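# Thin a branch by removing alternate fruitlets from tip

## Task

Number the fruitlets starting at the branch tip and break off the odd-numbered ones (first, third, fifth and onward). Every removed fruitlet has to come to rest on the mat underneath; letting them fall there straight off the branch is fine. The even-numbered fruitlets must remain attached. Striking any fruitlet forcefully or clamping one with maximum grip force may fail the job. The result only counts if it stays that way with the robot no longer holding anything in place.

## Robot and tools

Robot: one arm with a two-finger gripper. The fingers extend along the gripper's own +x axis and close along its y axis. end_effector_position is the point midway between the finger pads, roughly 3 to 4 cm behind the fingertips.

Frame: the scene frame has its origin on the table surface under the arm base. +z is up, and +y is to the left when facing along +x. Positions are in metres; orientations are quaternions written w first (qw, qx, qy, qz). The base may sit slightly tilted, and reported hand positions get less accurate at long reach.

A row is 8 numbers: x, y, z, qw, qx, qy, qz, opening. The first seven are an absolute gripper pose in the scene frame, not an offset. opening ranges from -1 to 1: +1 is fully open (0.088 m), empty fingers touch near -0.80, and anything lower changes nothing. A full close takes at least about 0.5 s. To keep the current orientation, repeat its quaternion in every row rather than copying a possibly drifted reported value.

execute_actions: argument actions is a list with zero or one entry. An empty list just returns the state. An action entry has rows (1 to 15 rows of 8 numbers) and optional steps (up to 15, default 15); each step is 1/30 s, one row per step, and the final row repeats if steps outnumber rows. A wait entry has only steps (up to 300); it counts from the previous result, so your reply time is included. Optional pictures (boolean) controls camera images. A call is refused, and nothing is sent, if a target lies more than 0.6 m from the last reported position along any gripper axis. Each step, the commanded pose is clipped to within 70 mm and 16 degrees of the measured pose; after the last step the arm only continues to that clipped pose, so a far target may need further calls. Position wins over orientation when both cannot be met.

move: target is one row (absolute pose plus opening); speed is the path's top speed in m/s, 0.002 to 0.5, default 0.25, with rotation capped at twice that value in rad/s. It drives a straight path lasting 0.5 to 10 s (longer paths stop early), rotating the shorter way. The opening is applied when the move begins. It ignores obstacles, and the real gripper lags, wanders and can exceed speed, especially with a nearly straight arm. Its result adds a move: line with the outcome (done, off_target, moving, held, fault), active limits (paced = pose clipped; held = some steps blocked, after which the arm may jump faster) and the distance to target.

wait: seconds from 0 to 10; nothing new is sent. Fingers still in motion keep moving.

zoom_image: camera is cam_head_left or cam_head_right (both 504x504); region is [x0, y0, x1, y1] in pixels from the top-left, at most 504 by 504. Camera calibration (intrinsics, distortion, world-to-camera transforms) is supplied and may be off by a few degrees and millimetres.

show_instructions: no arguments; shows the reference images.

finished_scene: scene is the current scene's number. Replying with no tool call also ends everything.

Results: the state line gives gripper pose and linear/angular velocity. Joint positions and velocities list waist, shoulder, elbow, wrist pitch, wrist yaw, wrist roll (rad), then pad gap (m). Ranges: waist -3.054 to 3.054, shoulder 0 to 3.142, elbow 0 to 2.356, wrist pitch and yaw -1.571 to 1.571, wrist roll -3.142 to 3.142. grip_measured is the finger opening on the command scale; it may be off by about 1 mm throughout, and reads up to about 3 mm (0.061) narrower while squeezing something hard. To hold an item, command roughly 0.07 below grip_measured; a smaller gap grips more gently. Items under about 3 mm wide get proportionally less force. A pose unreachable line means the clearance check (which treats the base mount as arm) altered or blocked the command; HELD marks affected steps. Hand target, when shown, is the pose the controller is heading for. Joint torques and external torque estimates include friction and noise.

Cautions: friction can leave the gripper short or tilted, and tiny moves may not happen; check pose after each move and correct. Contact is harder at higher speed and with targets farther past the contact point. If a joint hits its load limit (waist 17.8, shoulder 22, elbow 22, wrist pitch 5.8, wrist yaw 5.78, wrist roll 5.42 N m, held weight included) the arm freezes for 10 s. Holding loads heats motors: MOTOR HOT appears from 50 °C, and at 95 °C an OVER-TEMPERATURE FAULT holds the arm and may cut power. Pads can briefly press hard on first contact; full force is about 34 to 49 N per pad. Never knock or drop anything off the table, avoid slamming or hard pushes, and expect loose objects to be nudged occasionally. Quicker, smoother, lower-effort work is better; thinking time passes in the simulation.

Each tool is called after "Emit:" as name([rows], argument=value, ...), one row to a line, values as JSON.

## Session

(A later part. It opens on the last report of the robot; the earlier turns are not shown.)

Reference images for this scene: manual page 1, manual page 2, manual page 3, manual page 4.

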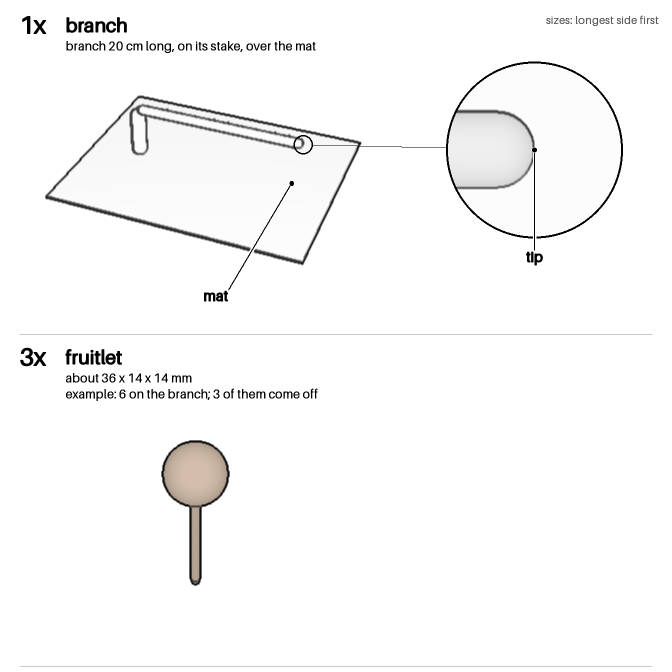

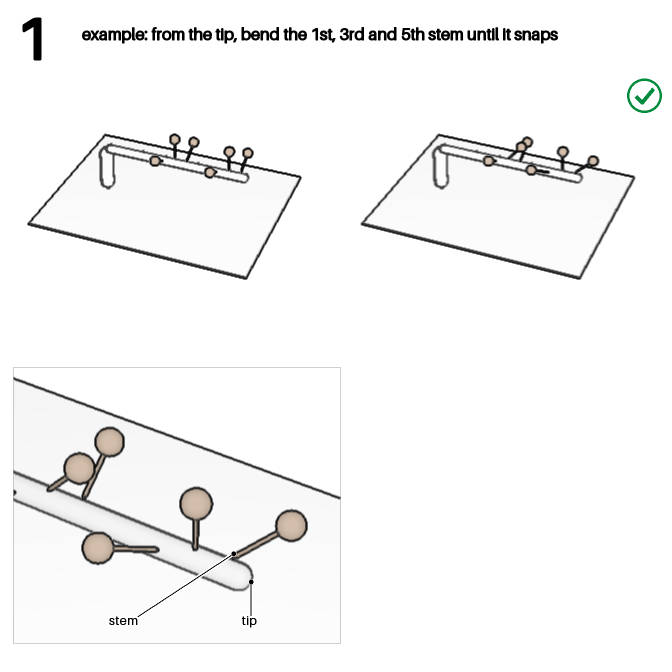

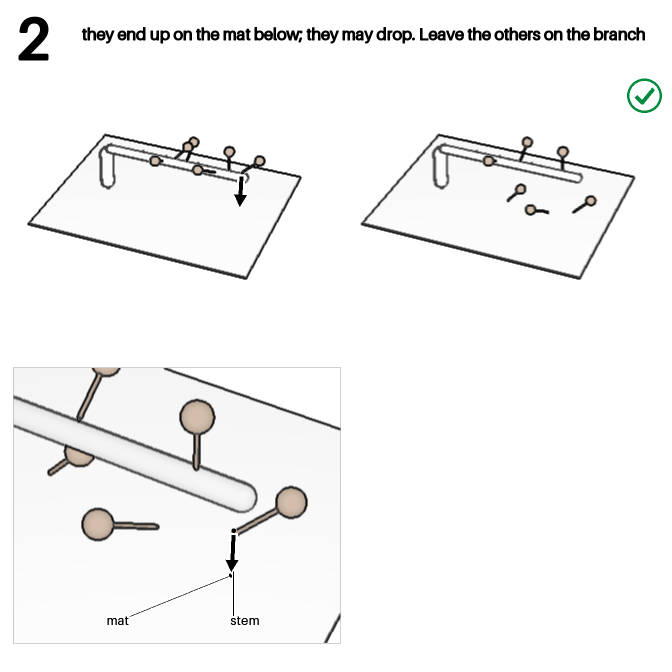

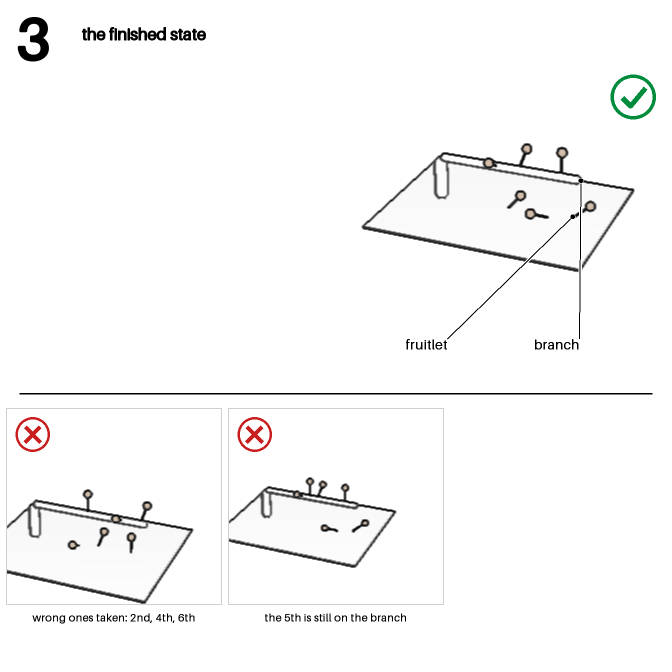

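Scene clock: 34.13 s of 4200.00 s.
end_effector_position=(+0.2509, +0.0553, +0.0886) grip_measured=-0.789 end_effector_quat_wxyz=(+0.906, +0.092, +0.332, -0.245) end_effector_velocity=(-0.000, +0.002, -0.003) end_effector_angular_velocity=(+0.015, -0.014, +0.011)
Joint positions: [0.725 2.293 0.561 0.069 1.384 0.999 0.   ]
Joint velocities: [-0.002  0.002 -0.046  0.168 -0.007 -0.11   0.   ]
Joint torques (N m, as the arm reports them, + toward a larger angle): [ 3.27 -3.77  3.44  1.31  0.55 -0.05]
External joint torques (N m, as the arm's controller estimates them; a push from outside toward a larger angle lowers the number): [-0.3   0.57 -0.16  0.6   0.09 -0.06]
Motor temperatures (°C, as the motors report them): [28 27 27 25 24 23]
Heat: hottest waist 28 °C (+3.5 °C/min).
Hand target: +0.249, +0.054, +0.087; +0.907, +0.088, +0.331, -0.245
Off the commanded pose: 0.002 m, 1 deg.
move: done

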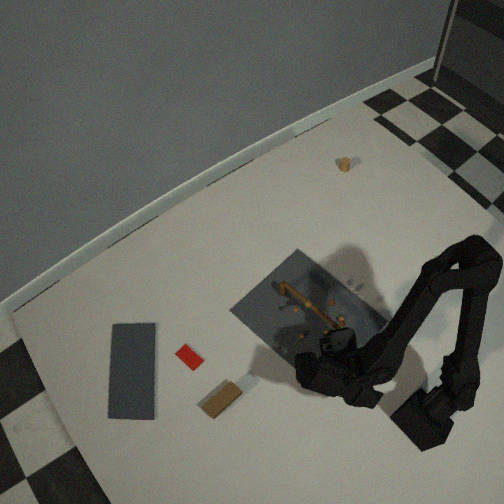

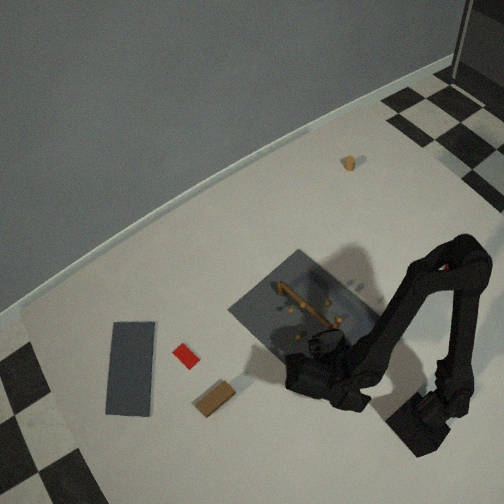

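Emit:
move(target=[0.23, 0.08, 0.17, 0.908, 0.0886, 0.33, -0.2435, -0.8], speed=0.12)

Emit:
move(target=[0.23, 0.08, 0.17, 0.7047, -0.5794, 0.4055, 0.0612, -0.8], speed=0.4)

Emit:
move(target=[0.23, 0.08, 0.17, 0.0886, -0.908, 0.2435, 0.33, -0.8], speed=0.4)

Emit:
move(target=[0.25, 0.054, 0.09, 0.0886, -0.908, 0.2435, 0.33, -0.8], speed=0.06)

Emit:
zoom_image(camera="cam_head_left", region=[245, 265, 395, 385])

Emit:
zoom_image(camera="cam_head_right", region=[245, 265, 395, 385])

Scene clock: 37.97 s of 4200.00 s.
end_effector_position=(+0.2303, +0.0779, +0.1700) grip_measured=-0.789 end_effector_quat_wxyz=(+0.909, +0.088, +0.328, -0.241) end_effector_velocity=(-0.001, -0.002, +0.002) end_effector_angular_velocity=(-0.023, +0.014, +0.003)
Joint positions: [ 0.999  2.347  0.954 -1.159  1.238  1.906  0.   ]
Joint velocities: [ 0.002  0.007  0.012 -0.051 -0.007  0.022 -0.   ]
Joint torques (N m, as the arm reports them, + toward a larger angle): [ 3.22 -3.46  6.94 -0.05  0.3   0.09]
External joint torques (N m, as the arm's controller estimates them; a push from outside toward a larger angle lowers the number): [ 0.15  1.42  2.57  0.03 -0.23  0.08]
Motor temperatures (°C, as the motors report them): [28 27 28 25 24 23]
Heat: hottest waist 28 °C (+3.2 °C/min).
Hand target: +0.231, +0.081, +0.171; +0.909, +0.089, +0.329, -0.241
Off the commanded pose: 0.002 m, 0 deg.
move: done

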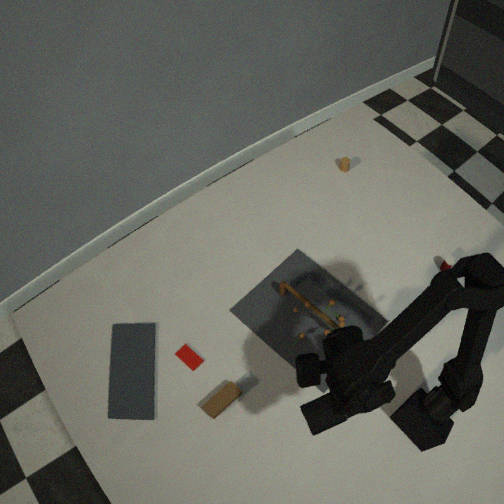

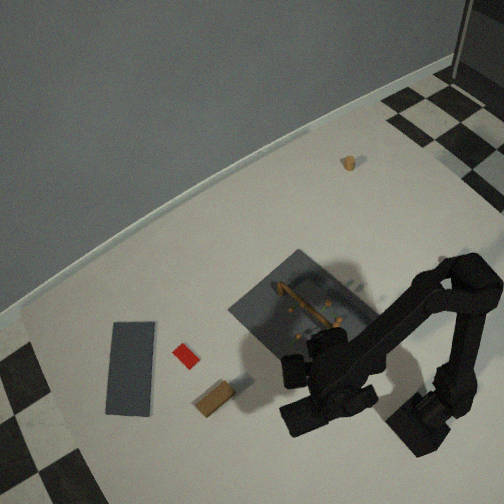

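Scene clock: 40.43 s of 4200.00 s.
end_effector_position=(+0.2299, +0.0787, +0.1689) grip_measured=-0.789 end_effector_quat_wxyz=(+0.702, -0.582, +0.406, +0.060) end_effector_velocity=(-0.001, -0.002, -0.001) end_effector_angular_velocity=(-0.019, +0.020, +0.013)
Joint positions: [ 0.999  2.362  0.963 -1.177  1.234  0.354  0.   ]
Joint velocities: [-0.002 -0.002 -0.002 -0.007 -0.007 -0.022  0.   ]
Joint torques (N m, as the arm reports them, + toward a larger angle): [ 3.18 -4.46  6.07  0.37  0.3  -0.03]
External joint torques (N m, as the arm's controller estimates them; a push from outside toward a larger angle lowers the number): [ 0.17  0.48  1.72  0.42 -0.19 -0.08]
Motor temperatures (°C, as the motors report them): [28 27 28 25 24 23]
Heat: hottest waist 28 °C (+3.0 °C/min).
Hand target: +0.230, +0.080, +0.170; +0.704, -0.579, +0.405, +0.061
Off the commanded pose: 0.002 m, 0 deg.
move: done

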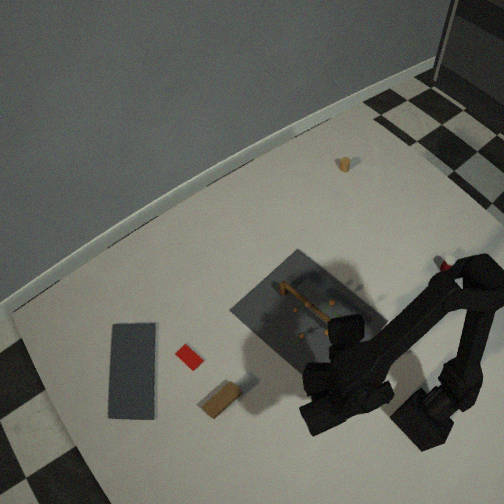

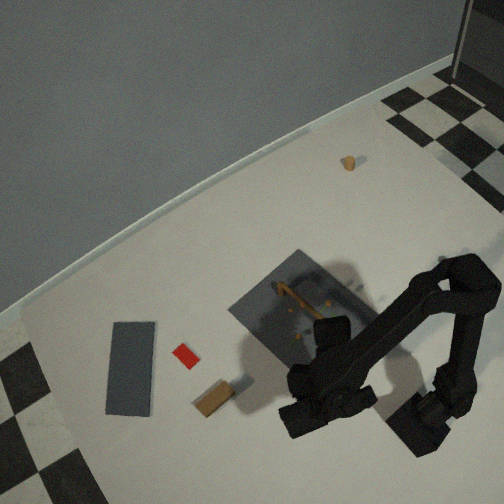

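Scene clock: 42.90 s of 4200.00 s.
end_effector_position=(+0.2300, +0.0791, +0.1685) grip_measured=-0.789 end_effector_quat_wxyz=(-0.085, +0.908, -0.245, -0.329) end_effector_velocity=(+0.002, -0.001, -0.001) end_effector_angular_velocity=(-0.020, +0.010, +0.018)
Joint positions: [ 0.999  2.365  0.965 -1.177  1.234 -1.216  0.   ]
Joint velocities: [-0.007 -0.002 -0.002  0.007  0.007 -0.037 -0.   ]
Joint torques (N m, as the arm reports them, + toward a larger angle): [ 3.17 -4.71  5.82  0.32  0.26 -0.12]
External joint torques (N m, as the arm's controller estimates them; a push from outside toward a larger angle lowers the number): [ 0.17  0.16  1.51  0.42 -0.18 -0.11]
Motor temperatures (°C, as the motors report them): [27 27 28 25 24 23]
Heat: hottest elbow 28 °C (+2.8 °C/min).
Hand target: +0.230, +0.080, +0.170; -0.089, +0.908, -0.244, -0.330
Off the commanded pose: 0.002 m, 0 deg.
move: done

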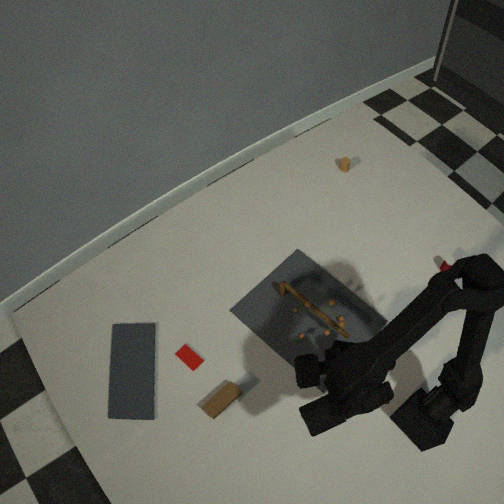

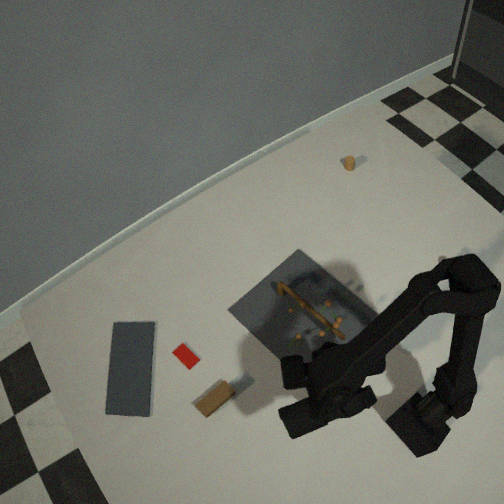

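Scene clock: 44.83 s of 4200.00 s.
end_effector_position=(+0.2499, +0.0555, +0.0889) grip_measured=-0.789 end_effector_quat_wxyz=(-0.087, +0.906, -0.246, -0.333) end_effector_velocity=(-0.001, +0.000, -0.003) end_effector_angular_velocity=(-0.003, +0.016, +0.041)
Joint positions: [ 0.73   2.298  0.573  0.019  1.386 -2.109  0.   ]
Joint velocities: [-0.007 -0.017 -0.051  0.154 -0.022 -0.154  0.   ]
Joint torques (N m, as the arm reports them, + toward a larger angle): [ 3.31 -4.64  3.53  1.24  0.44 -0.07]
External joint torques (N m, as the arm's controller estimates them; a push from outside toward a larger angle lowers the number): [-0.18 -0.32 -0.02  0.6   0.03 -0.06]
Motor temperatures (°C, as the motors report them): [27 27 28 25 24 23]
Heat: hottest elbow 28 °C (+2.7 °C/min).
Hand target: +0.249, +0.053, +0.090; -0.088, +0.907, -0.246, -0.331
Off the commanded pose: 0.002 m, 0 deg.
move: done

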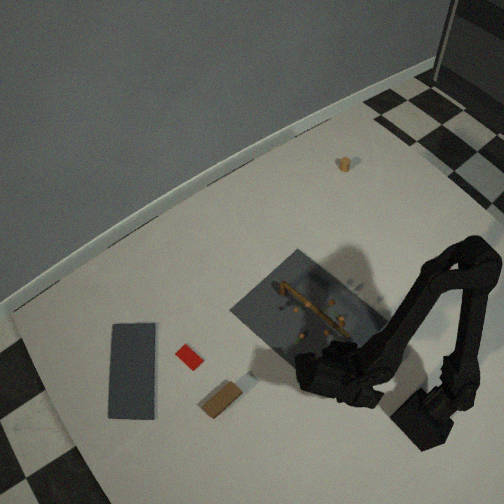

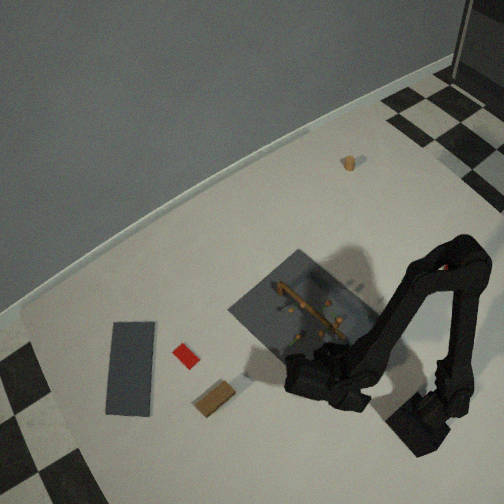

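Region (245, 265, 395, 385) of cam_head_left's 504x504 image, scaled by 3.360, with more detail than that image has; it fills the top 403 rows of this view, and the rest is white.

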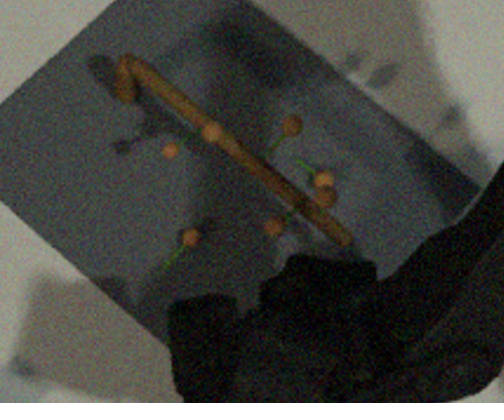

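Region (245, 265, 395, 385) of cam_head_right's 504x504 image, scaled by 3.360, with more detail than that image has; it fills the top 403 rows of this view, and the rest is white.

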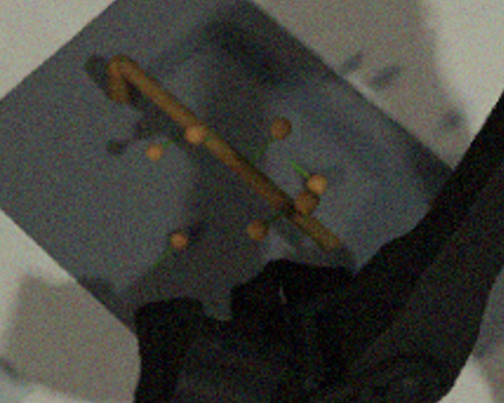

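Emit:
move(target=[0.276, 0.051, 0.09, 0.0886, -0.908, 0.2435, 0.33, -0.8], speed=0.02)

Emit:
zoom_image(camera="cam_head_left", region=[245, 265, 395, 385])

Scene clock: 47.37 s of 4200.00 s.
end_effector_position=(+0.2769, +0.0518, +0.0907) grip_measured=-0.789 end_effector_quat_wxyz=(-0.089, +0.907, -0.246, -0.330) end_effector_velocity=(+0.001, -0.003, -0.001) end_effector_angular_velocity=(-0.000, +0.002, +0.005)
Joint positions: [ 0.645  2.293  0.521  0.54   1.38  -2.584  0.   ]
Joint velocities: [-0.012 -0.002 -0.022  0.081 -0.007 -0.066 -0.   ]
Joint torques (N m, as the arm reports them, + toward a larger angle): [ 3.62 -3.95  3.37  1.53  0.1  -0.12]
External joint torques (N m, as the arm's controller estimates them; a push from outside toward a larger angle lowers the number): [-0.19  0.41  0.01  0.66 -0.16 -0.12]
Motor temperatures (°C, as the motors report them): [27 27 28 25 24 23]
Heat: hottest elbow 28 °C (+2.5 °C/min).
Hand target: +0.276, +0.051, +0.089; -0.088, +0.907, -0.244, -0.332
Off the commanded pose: 0.001 m, 0 deg.
move: done

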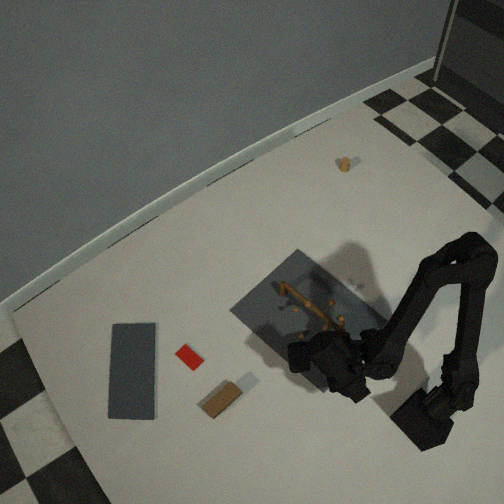

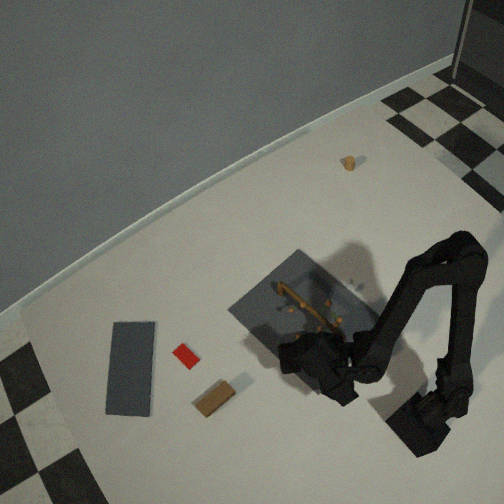

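Region (245, 265, 395, 385) of cam_head_left's 504x504 image, scaled by 3.360, with more detail than that image has; it fills the top 403 rows of this view, and the rest is white.

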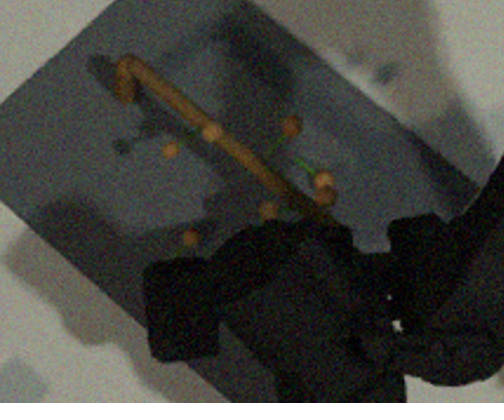

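Emit:
move(target=[0.287, 0.05, 0.09, 0.0886, -0.908, 0.2435, 0.33, -0.8], speed=0.02)

Emit:
zoom_image(camera="cam_head_left", region=[245, 265, 395, 385])

Scene clock: 48.67 s of 4200.00 s.
end_effector_position=(+0.2893, +0.0496, +0.0931) grip_measured=-0.789 end_effector_quat_wxyz=(-0.094, +0.907, -0.247, -0.327) end_effector_velocity=(-0.000, +0.002, -0.000) end_effector_angular_velocity=(-0.016, +0.006, +0.027)
Joint positions: [ 0.613  2.3    0.519  0.714  1.366 -2.741  0.   ]
Joint velocities: [ 0.002  0.007 -0.007  0.037 -0.007 -0.051 -0.   ]
Joint torques (N m, as the arm reports them, + toward a larger angle): [ 3.75 -3.07  3.14  1.57  0.04 -0.08]
External joint torques (N m, as the arm's controller estimates them; a push from outside toward a larger angle lowers the number): [-0.29  1.35 -0.12  0.66 -0.15 -0.07]
Motor temperatures (°C, as the motors report them): [27 27 28 26 24 23]
Heat: hottest elbow 28 °C (+2.5 °C/min).
Hand target: +0.287, +0.050, +0.090; -0.089, +0.907, -0.244, -0.331
Off the commanded pose: 0.004 m, 1 deg.
move: done

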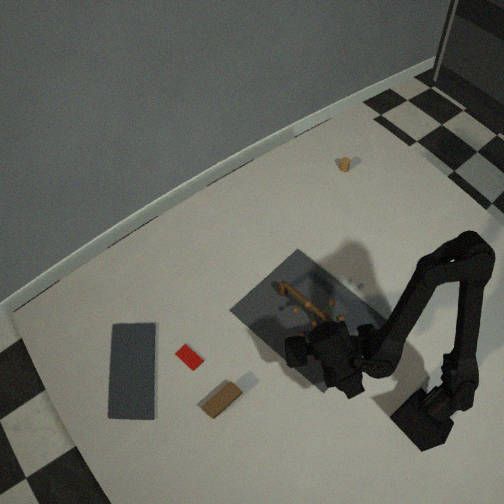

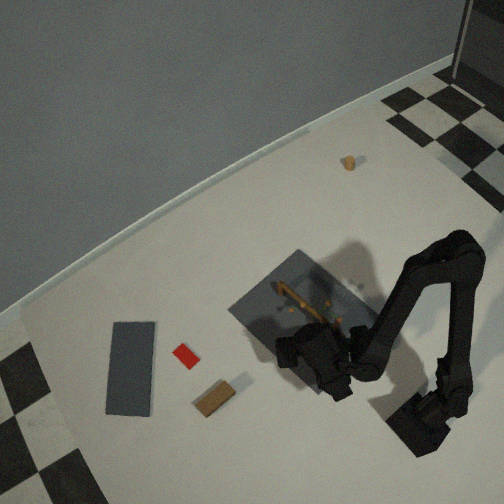

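Region (245, 265, 395, 385) of cam_head_left's 504x504 image, scaled by 3.360, with more detail than that image has; it fills the top 403 rows of this view, and the rest is white.

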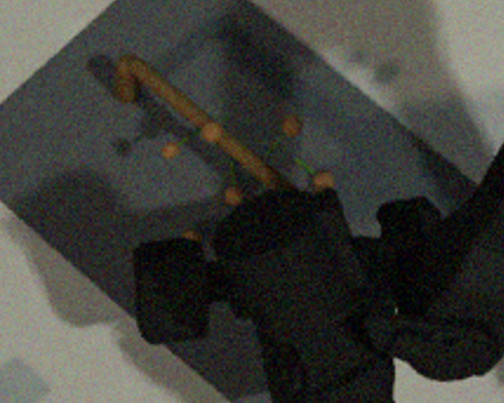

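Emit:
move(target=[0.27, 0.08, 0.17, 0.0886, -0.908, 0.2435, 0.33, -0.8], speed=0.1)

Emit:
move(target=[0.42, 0.044, 0.15, 0.196, -0.408, 0.057, 0.89, -0.8], speed=0.25)

Emit:
zoom_image(camera="cam_head_left", region=[225, 245, 395, 395])

Scene clock: 52.27 s of 4200.00 s.
end_effector_position=(+0.2702, +0.0775, +0.1705) grip_measured=-0.789 end_effector_quat_wxyz=(-0.087, +0.910, -0.241, -0.326) end_effector_velocity=(-0.001, -0.001, -0.000) end_effector_angular_velocity=(-0.020, +0.021, +0.002)
Joint positions: [ 0.875  2.312  0.991 -0.949  1.335 -1.53   0.   ]
Joint velocities: [-0.002  0.017  0.022 -0.066 -0.007  0.037 -0.   ]
Joint torques (N m, as the arm reports them, + toward a larger angle): [ 3.86 -3.49  7.29  0.25  0.26  0.06]
External joint torques (N m, as the arm's controller estimates them; a push from outside toward a larger angle lowers the number): [ 0.17  1.58  2.71  0.05 -0.23  0.06]
Motor temperatures (°C, as the motors report them): [27 27 28 26 24 23]
Heat: hottest elbow 28 °C (+2.3 °C/min).
Hand target: +0.271, +0.080, +0.171; -0.089, +0.909, -0.241, -0.327
Off the commanded pose: 0.003 m, 1 deg.
move: done

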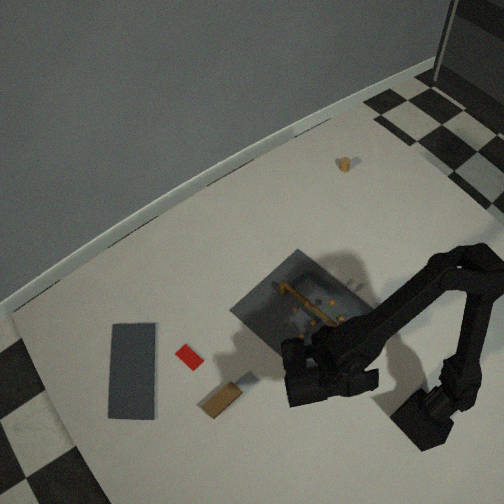

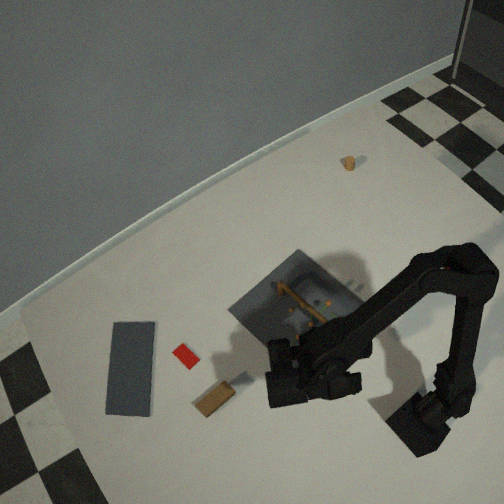

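Scene clock: 55.93 s of 4200.00 s.
end_effector_position=(+0.4178, +0.0405, +0.1480) grip_measured=-0.789 end_effector_quat_wxyz=(+0.299, -0.515, +0.029, +0.803) end_effector_velocity=(-0.000, +0.003, -0.000) end_effector_angular_velocity=(+0.023, +0.006, +0.001)
Joint positions: [ 0.198  2.606  2.248 -1.574  0.208 -2.27   0.   ]
Joint velocities: [-0.002  0.002 -0.002  0.007 -0.022 -0.007  0.   ]
Joint torques (N m, as the arm reports them, + toward a larger angle): [ 8.1  -5.7   6.16  0.   -0.55 -0.03]
External joint torques (N m, as the arm's controller estimates them; a push from outside toward a larger angle lowers the number): [-0.04  2.    2.36  0.   -0.17 -0.05]
Motor temperatures (°C, as the motors report them): [28 27 28 26 24 23]
Heat: hottest waist 28 °C (+2.1 °C/min).
Hand target: +0.418, +0.043, +0.147; +0.299, -0.513, +0.027, +0.804
Off the commanded pose: 0.005 m, 20 deg; orientation clipped at the last step of the last action.
joint sent to its limit — the command would take joint 4 (wrist pitch) past its lower limit, so that joint was sent only as far as its limit.
move: off_target; limits=paced

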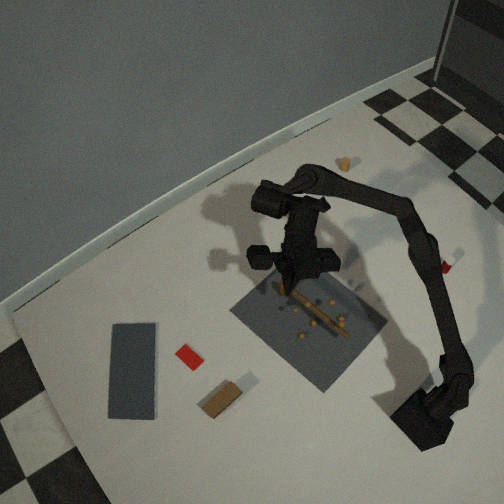

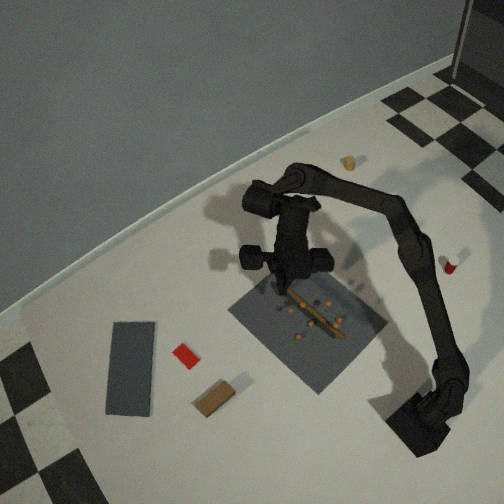

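Region (225, 245, 395, 395) of cam_head_left's 504x504 image, scaled by 2.965, with more detail than that image has; it fills the top 445 rows of this view, and the rest is white.

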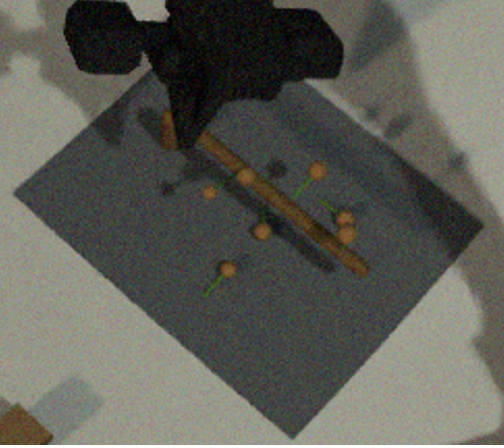

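Emit:
move(target=[0.415, 0.042, 0.092, 0.25, -0.46, 0.043, 0.85, -0.8], speed=0.05)

Emit:
zoom_image(camera="cam_head_left", region=[245, 255, 375, 365])

Scene clock: 58.77 s of 4200.00 s.
end_effector_position=(+0.4136, +0.0405, +0.0934) grip_measured=-0.789 end_effector_quat_wxyz=(+0.273, -0.481, +0.038, +0.833) end_effector_velocity=(-0.002, -0.005, +0.001) end_effector_angular_velocity=(-0.005, +0.004, +0.014)
Joint positions: [ 0.116  2.711  2.262 -1.574  0.229 -2.318  0.   ]
Joint velocities: [-0.002 -0.002  0.007 -0.022  0.007 -0.007 -0.   ]
Joint torques (N m, as the arm reports them, + toward a larger angle): [ 8.37 -5.94  5.73 -0.23 -0.18 -0.07]
External joint torques (N m, as the arm's controller estimates them; a push from outside toward a larger angle lowers the number): [ 0.02  2.06  2.21  0.    0.2  -0.09]
Motor temperatures (°C, as the motors report them): [29 28 28 26 24 23]
Heat: hottest waist 29 °C (+3.1 °C/min).
Hand target: +0.414, +0.042, +0.092; +0.270, -0.482, +0.038, +0.833
Off the commanded pose: 0.002 m, 4 deg.
joint sent to its limit — the command would take joint 4 (wrist pitch) past its lower limit, so that joint was sent only as far as its limit.
move: off_target

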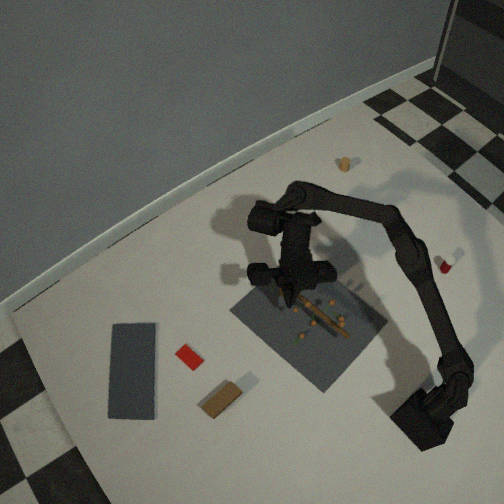

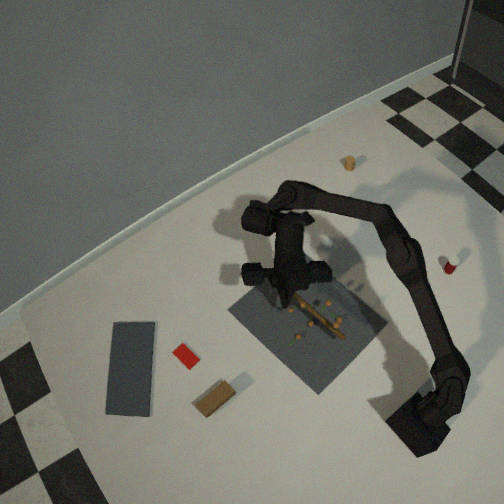

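Region (245, 255, 375, 365) of cam_head_left's 504x504 image, scaled by 3.877, with more detail than that image has; it fills the top 426 rows of this view, and the rest is white.

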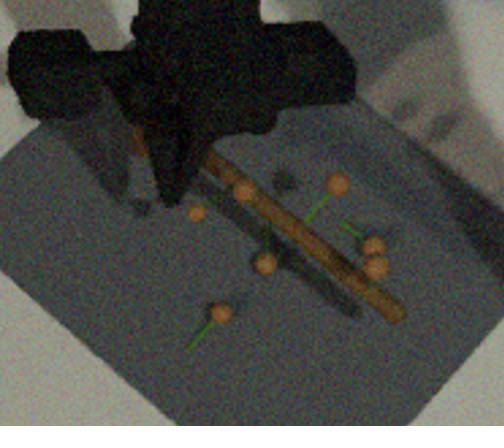

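Emit:
move(target=[0.398, 0.038, 0.092, 0.23, -0.44, 0.048, 0.866, -0.8], speed=0.02)

Emit:
zoom_image(camera="cam_head_left", region=[245, 255, 375, 365])

Scene clock: 63.70 s of 4200.00 s.
end_effector_position=(+0.3979, +0.0418, +0.0887) grip_measured=-0.789 end_effector_quat_wxyz=(+0.254, -0.466, +0.040, +0.847) end_effector_velocity=(-0.001, -0.003, -0.000) end_effector_angular_velocity=(-0.004, +0.001, +0.011)
Joint positions: [ 0.116  2.694  2.189 -1.574  0.229 -2.313  0.   ]
Joint velocities: [-0.002 -0.002 -0.002 -0.007  0.007 -0.007 -0.   ]
Joint torques (N m, as the arm reports them, + toward a larger angle): [ 8.11 -8.01  3.36 -0.32 -0.21  0.1 ]
External joint torques (N m, as the arm's controller estimates them; a push from outside toward a larger angle lowers the number): [-0.1  -0.22 -0.07 -0.04  0.17  0.08]
Motor temperatures (°C, as the motors report them): [30 29 28 26 24 23]
Heat: hottest waist 30 °C (+4.0 °C/min).
Hand target: +0.398, +0.038, +0.092; +0.255, -0.468, +0.042, +0.845
Off the commanded pose: 0.005 m, 5 deg.
joint sent to its limit — the command would take joint 4 (wrist pitch) past its lower limit, so that joint was sent only as far as its limit.
move: off_target

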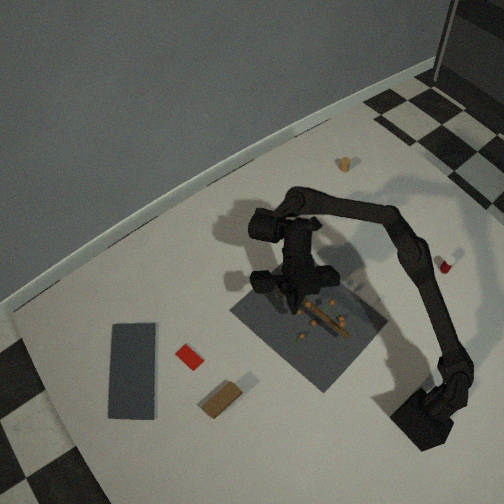

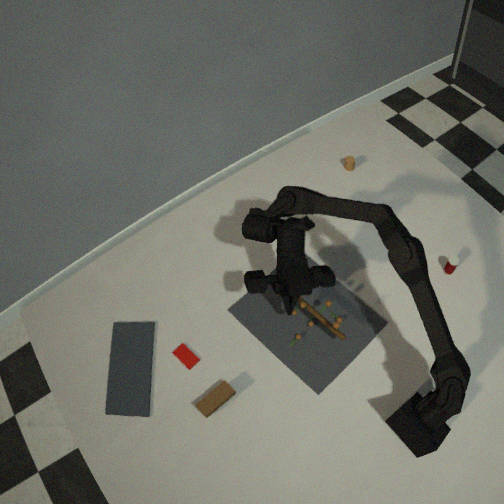

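Region (245, 255, 375, 365) of cam_head_left's 504x504 image, scaled by 3.877, with more detail than that image has; it fills the top 426 rows of this view, and the rest is white.

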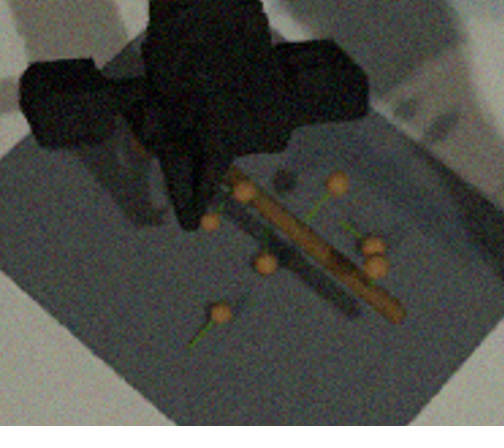

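Emit:
move(target=[0.391, 0.038, 0.095, 0.25, -0.46, 0.042, 0.85, -0.8], speed=0.015)

Emit:
zoom_image(camera="cam_head_left", region=[245, 255, 375, 365])

Scene clock: 65.43 s of 4200.00 s.
end_effector_position=(+0.3919, +0.0397, +0.0904) grip_measured=-0.789 end_effector_quat_wxyz=(+0.251, -0.461, +0.042, +0.850) end_effector_velocity=(-0.003, -0.001, +0.000) end_effector_angular_velocity=(+0.001, +0.016, -0.001)
Joint positions: [ 0.118  2.674  2.154 -1.574  0.229 -2.305  0.   ]
Joint velocities: [-0.002 -0.002 -0.007 -0.007 -0.007  0.007  0.   ]
Joint torques (N m, as the arm reports them, + toward a larger angle): [ 8.36 -7.93  3.32 -0.32 -0.45  0.08]
External joint torques (N m, as the arm's controller estimates them; a push from outside toward a larger angle lowers the number): [ 0.27 -0.19 -0.12 -0.04 -0.06  0.06]
Motor temperatures (°C, as the motors report them): [31 29 28 25 24 23]
Heat: hottest waist 31 °C (+4.0 °C/min).
Hand target: +0.391, +0.038, +0.095; +0.252, -0.462, +0.042, +0.849
Off the commanded pose: 0.005 m, 0 deg.
joint sent to its limit — the command would take joint 4 (wrist pitch) past its lower limit, so that joint was sent only as far as its limit.
move: done

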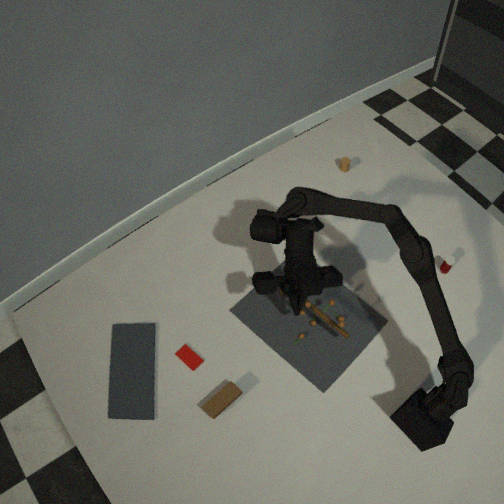

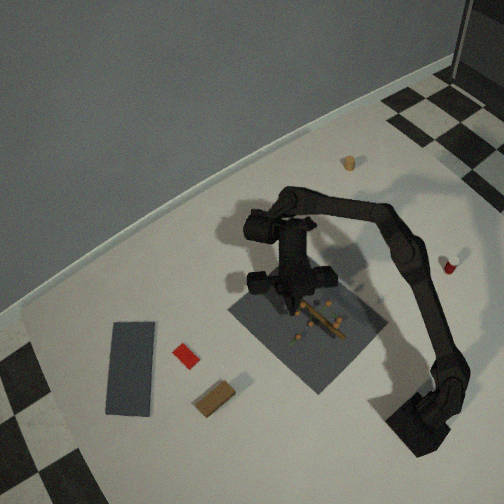

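Region (245, 255, 375, 365) of cam_head_left's 504x504 image, scaled by 3.877, with more detail than that image has; it fills the top 426 rows of this view, and the rest is white.

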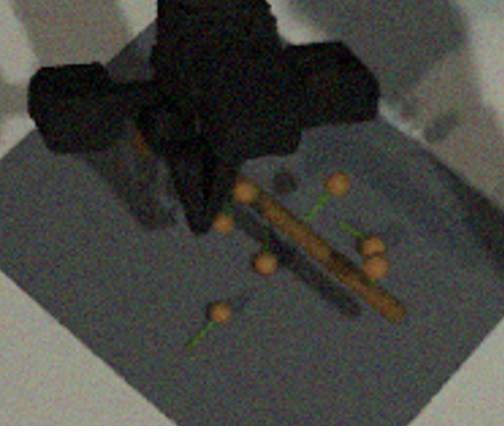

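Emit:
move(target=[0.385, 0.036, 0.097, 0.245, -0.455, 0.043, 0.855, -0.8], speed=0.015)

Emit:
zoom_image(camera="cam_head_left", region=[245, 255, 375, 365])

Scene clock: 67.10 s of 4200.00 s.
end_effector_position=(+0.3858, +0.0373, +0.0922) grip_measured=-0.789 end_effector_quat_wxyz=(+0.246, -0.457, +0.043, +0.853) end_effector_velocity=(-0.001, +0.002, +0.001) end_effector_angular_velocity=(+0.003, +0.003, -0.008)
Joint positions: [ 0.119  2.654  2.12  -1.575  0.229 -2.302  0.   ]
Joint velocities: [ 0.002 -0.002 -0.007  0.007 -0.007  0.007 -0.   ]
Joint torques (N m, as the arm reports them, + toward a larger angle): [ 8.15 -7.85  3.33 -0.35 -0.5   0.09]
External joint torques (N m, as the arm's controller estimates them; a push from outside toward a larger angle lowers the number): [ 0.07 -0.3  -0.06 -0.07 -0.11  0.08]
Motor temperatures (°C, as the motors report them): [31 29 28 25 24 23]
Heat: hottest waist 31 °C (+4.1 °C/min).
Hand target: +0.385, +0.036, +0.097; +0.248, -0.458, +0.042, +0.853
Off the commanded pose: 0.005 m, 0 deg.
joint sent to its limit — the command would take joint 4 (wrist pitch) past its lower limit, so that joint was sent only as far as its limit.
move: done

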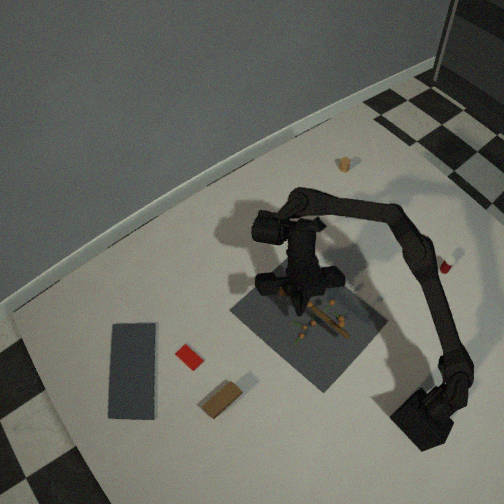

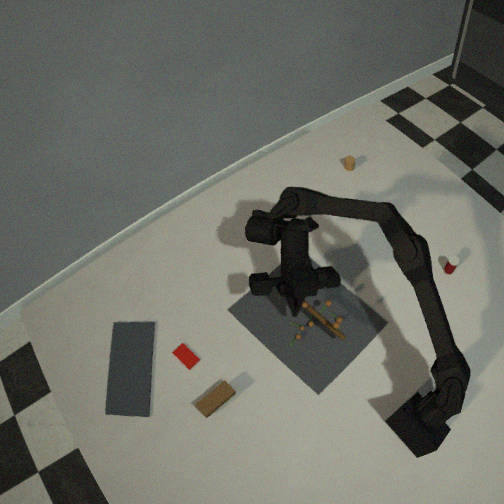

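Region (245, 255, 375, 365) of cam_head_left's 504x504 image, scaled by 3.877, with more detail than that image has; it fills the top 426 rows of this view, and the rest is white.

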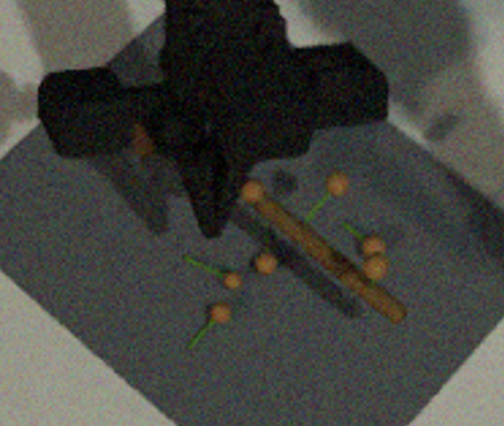

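Emit:
move(target=[0.415, 0.045, 0.14, 0.299, -0.515, 0.029, 0.803, -0.8], speed=0.05)

Emit:
zoom_image(camera="cam_head_left", region=[225, 245, 395, 395])

Scene clock: 69.87 s of 4200.00 s.
end_effector_position=(+0.4114, +0.0473, +0.1328) grip_measured=-0.789 end_effector_quat_wxyz=(+0.290, -0.510, +0.032, +0.809) end_effector_velocity=(-0.002, +0.000, -0.001) end_effector_angular_velocity=(+0.006, +0.010, +0.012)
Joint positions: [ 0.19   2.607  2.178 -1.527  0.215 -2.275  0.   ]
Joint velocities: [-0.002  0.002 -0.002 -0.007 -0.007 -0.007 -0.   ]
Joint torques (N m, as the arm reports them, + toward a larger angle): [ 8.32 -7.77  6.08  0.37 -0.53  0.12]
External joint torques (N m, as the arm's controller estimates them; a push from outside toward a larger angle lowers the number): [ 0.22 -0.14  2.33  0.41 -0.15  0.1 ]
Motor temperatures (°C, as the motors report them): [32 30 28 25 24 23]
Heat: hottest waist 32 °C (+5.0 °C/min).
Hand target: +0.415, +0.045, +0.140; +0.299, -0.515, +0.030, +0.803
Off the commanded pose: 0.008 m, 1 deg.
move: done

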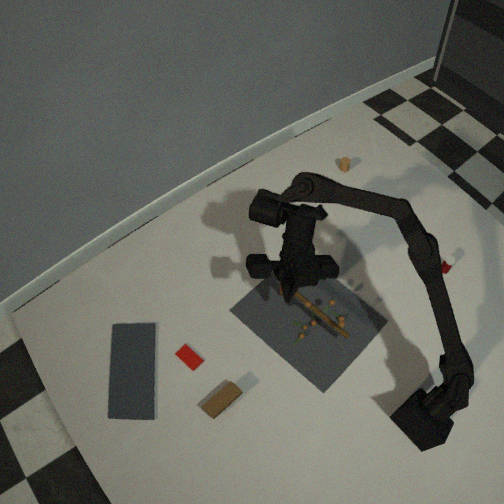

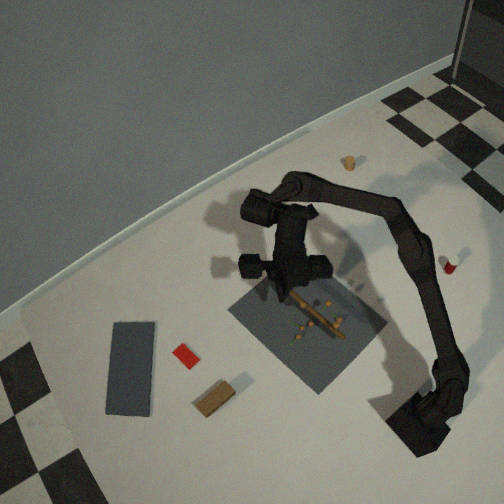

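Region (225, 245, 395, 395) of cam_head_left's 504x504 image, scaled by 2.965, with more detail than that image has; it fills the top 445 rows of this view, and the rest is white.

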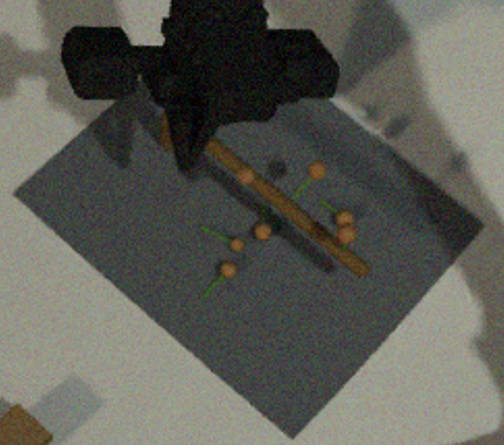

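Emit:
finished_scene(scene=2)

The scene is finished: the task was done.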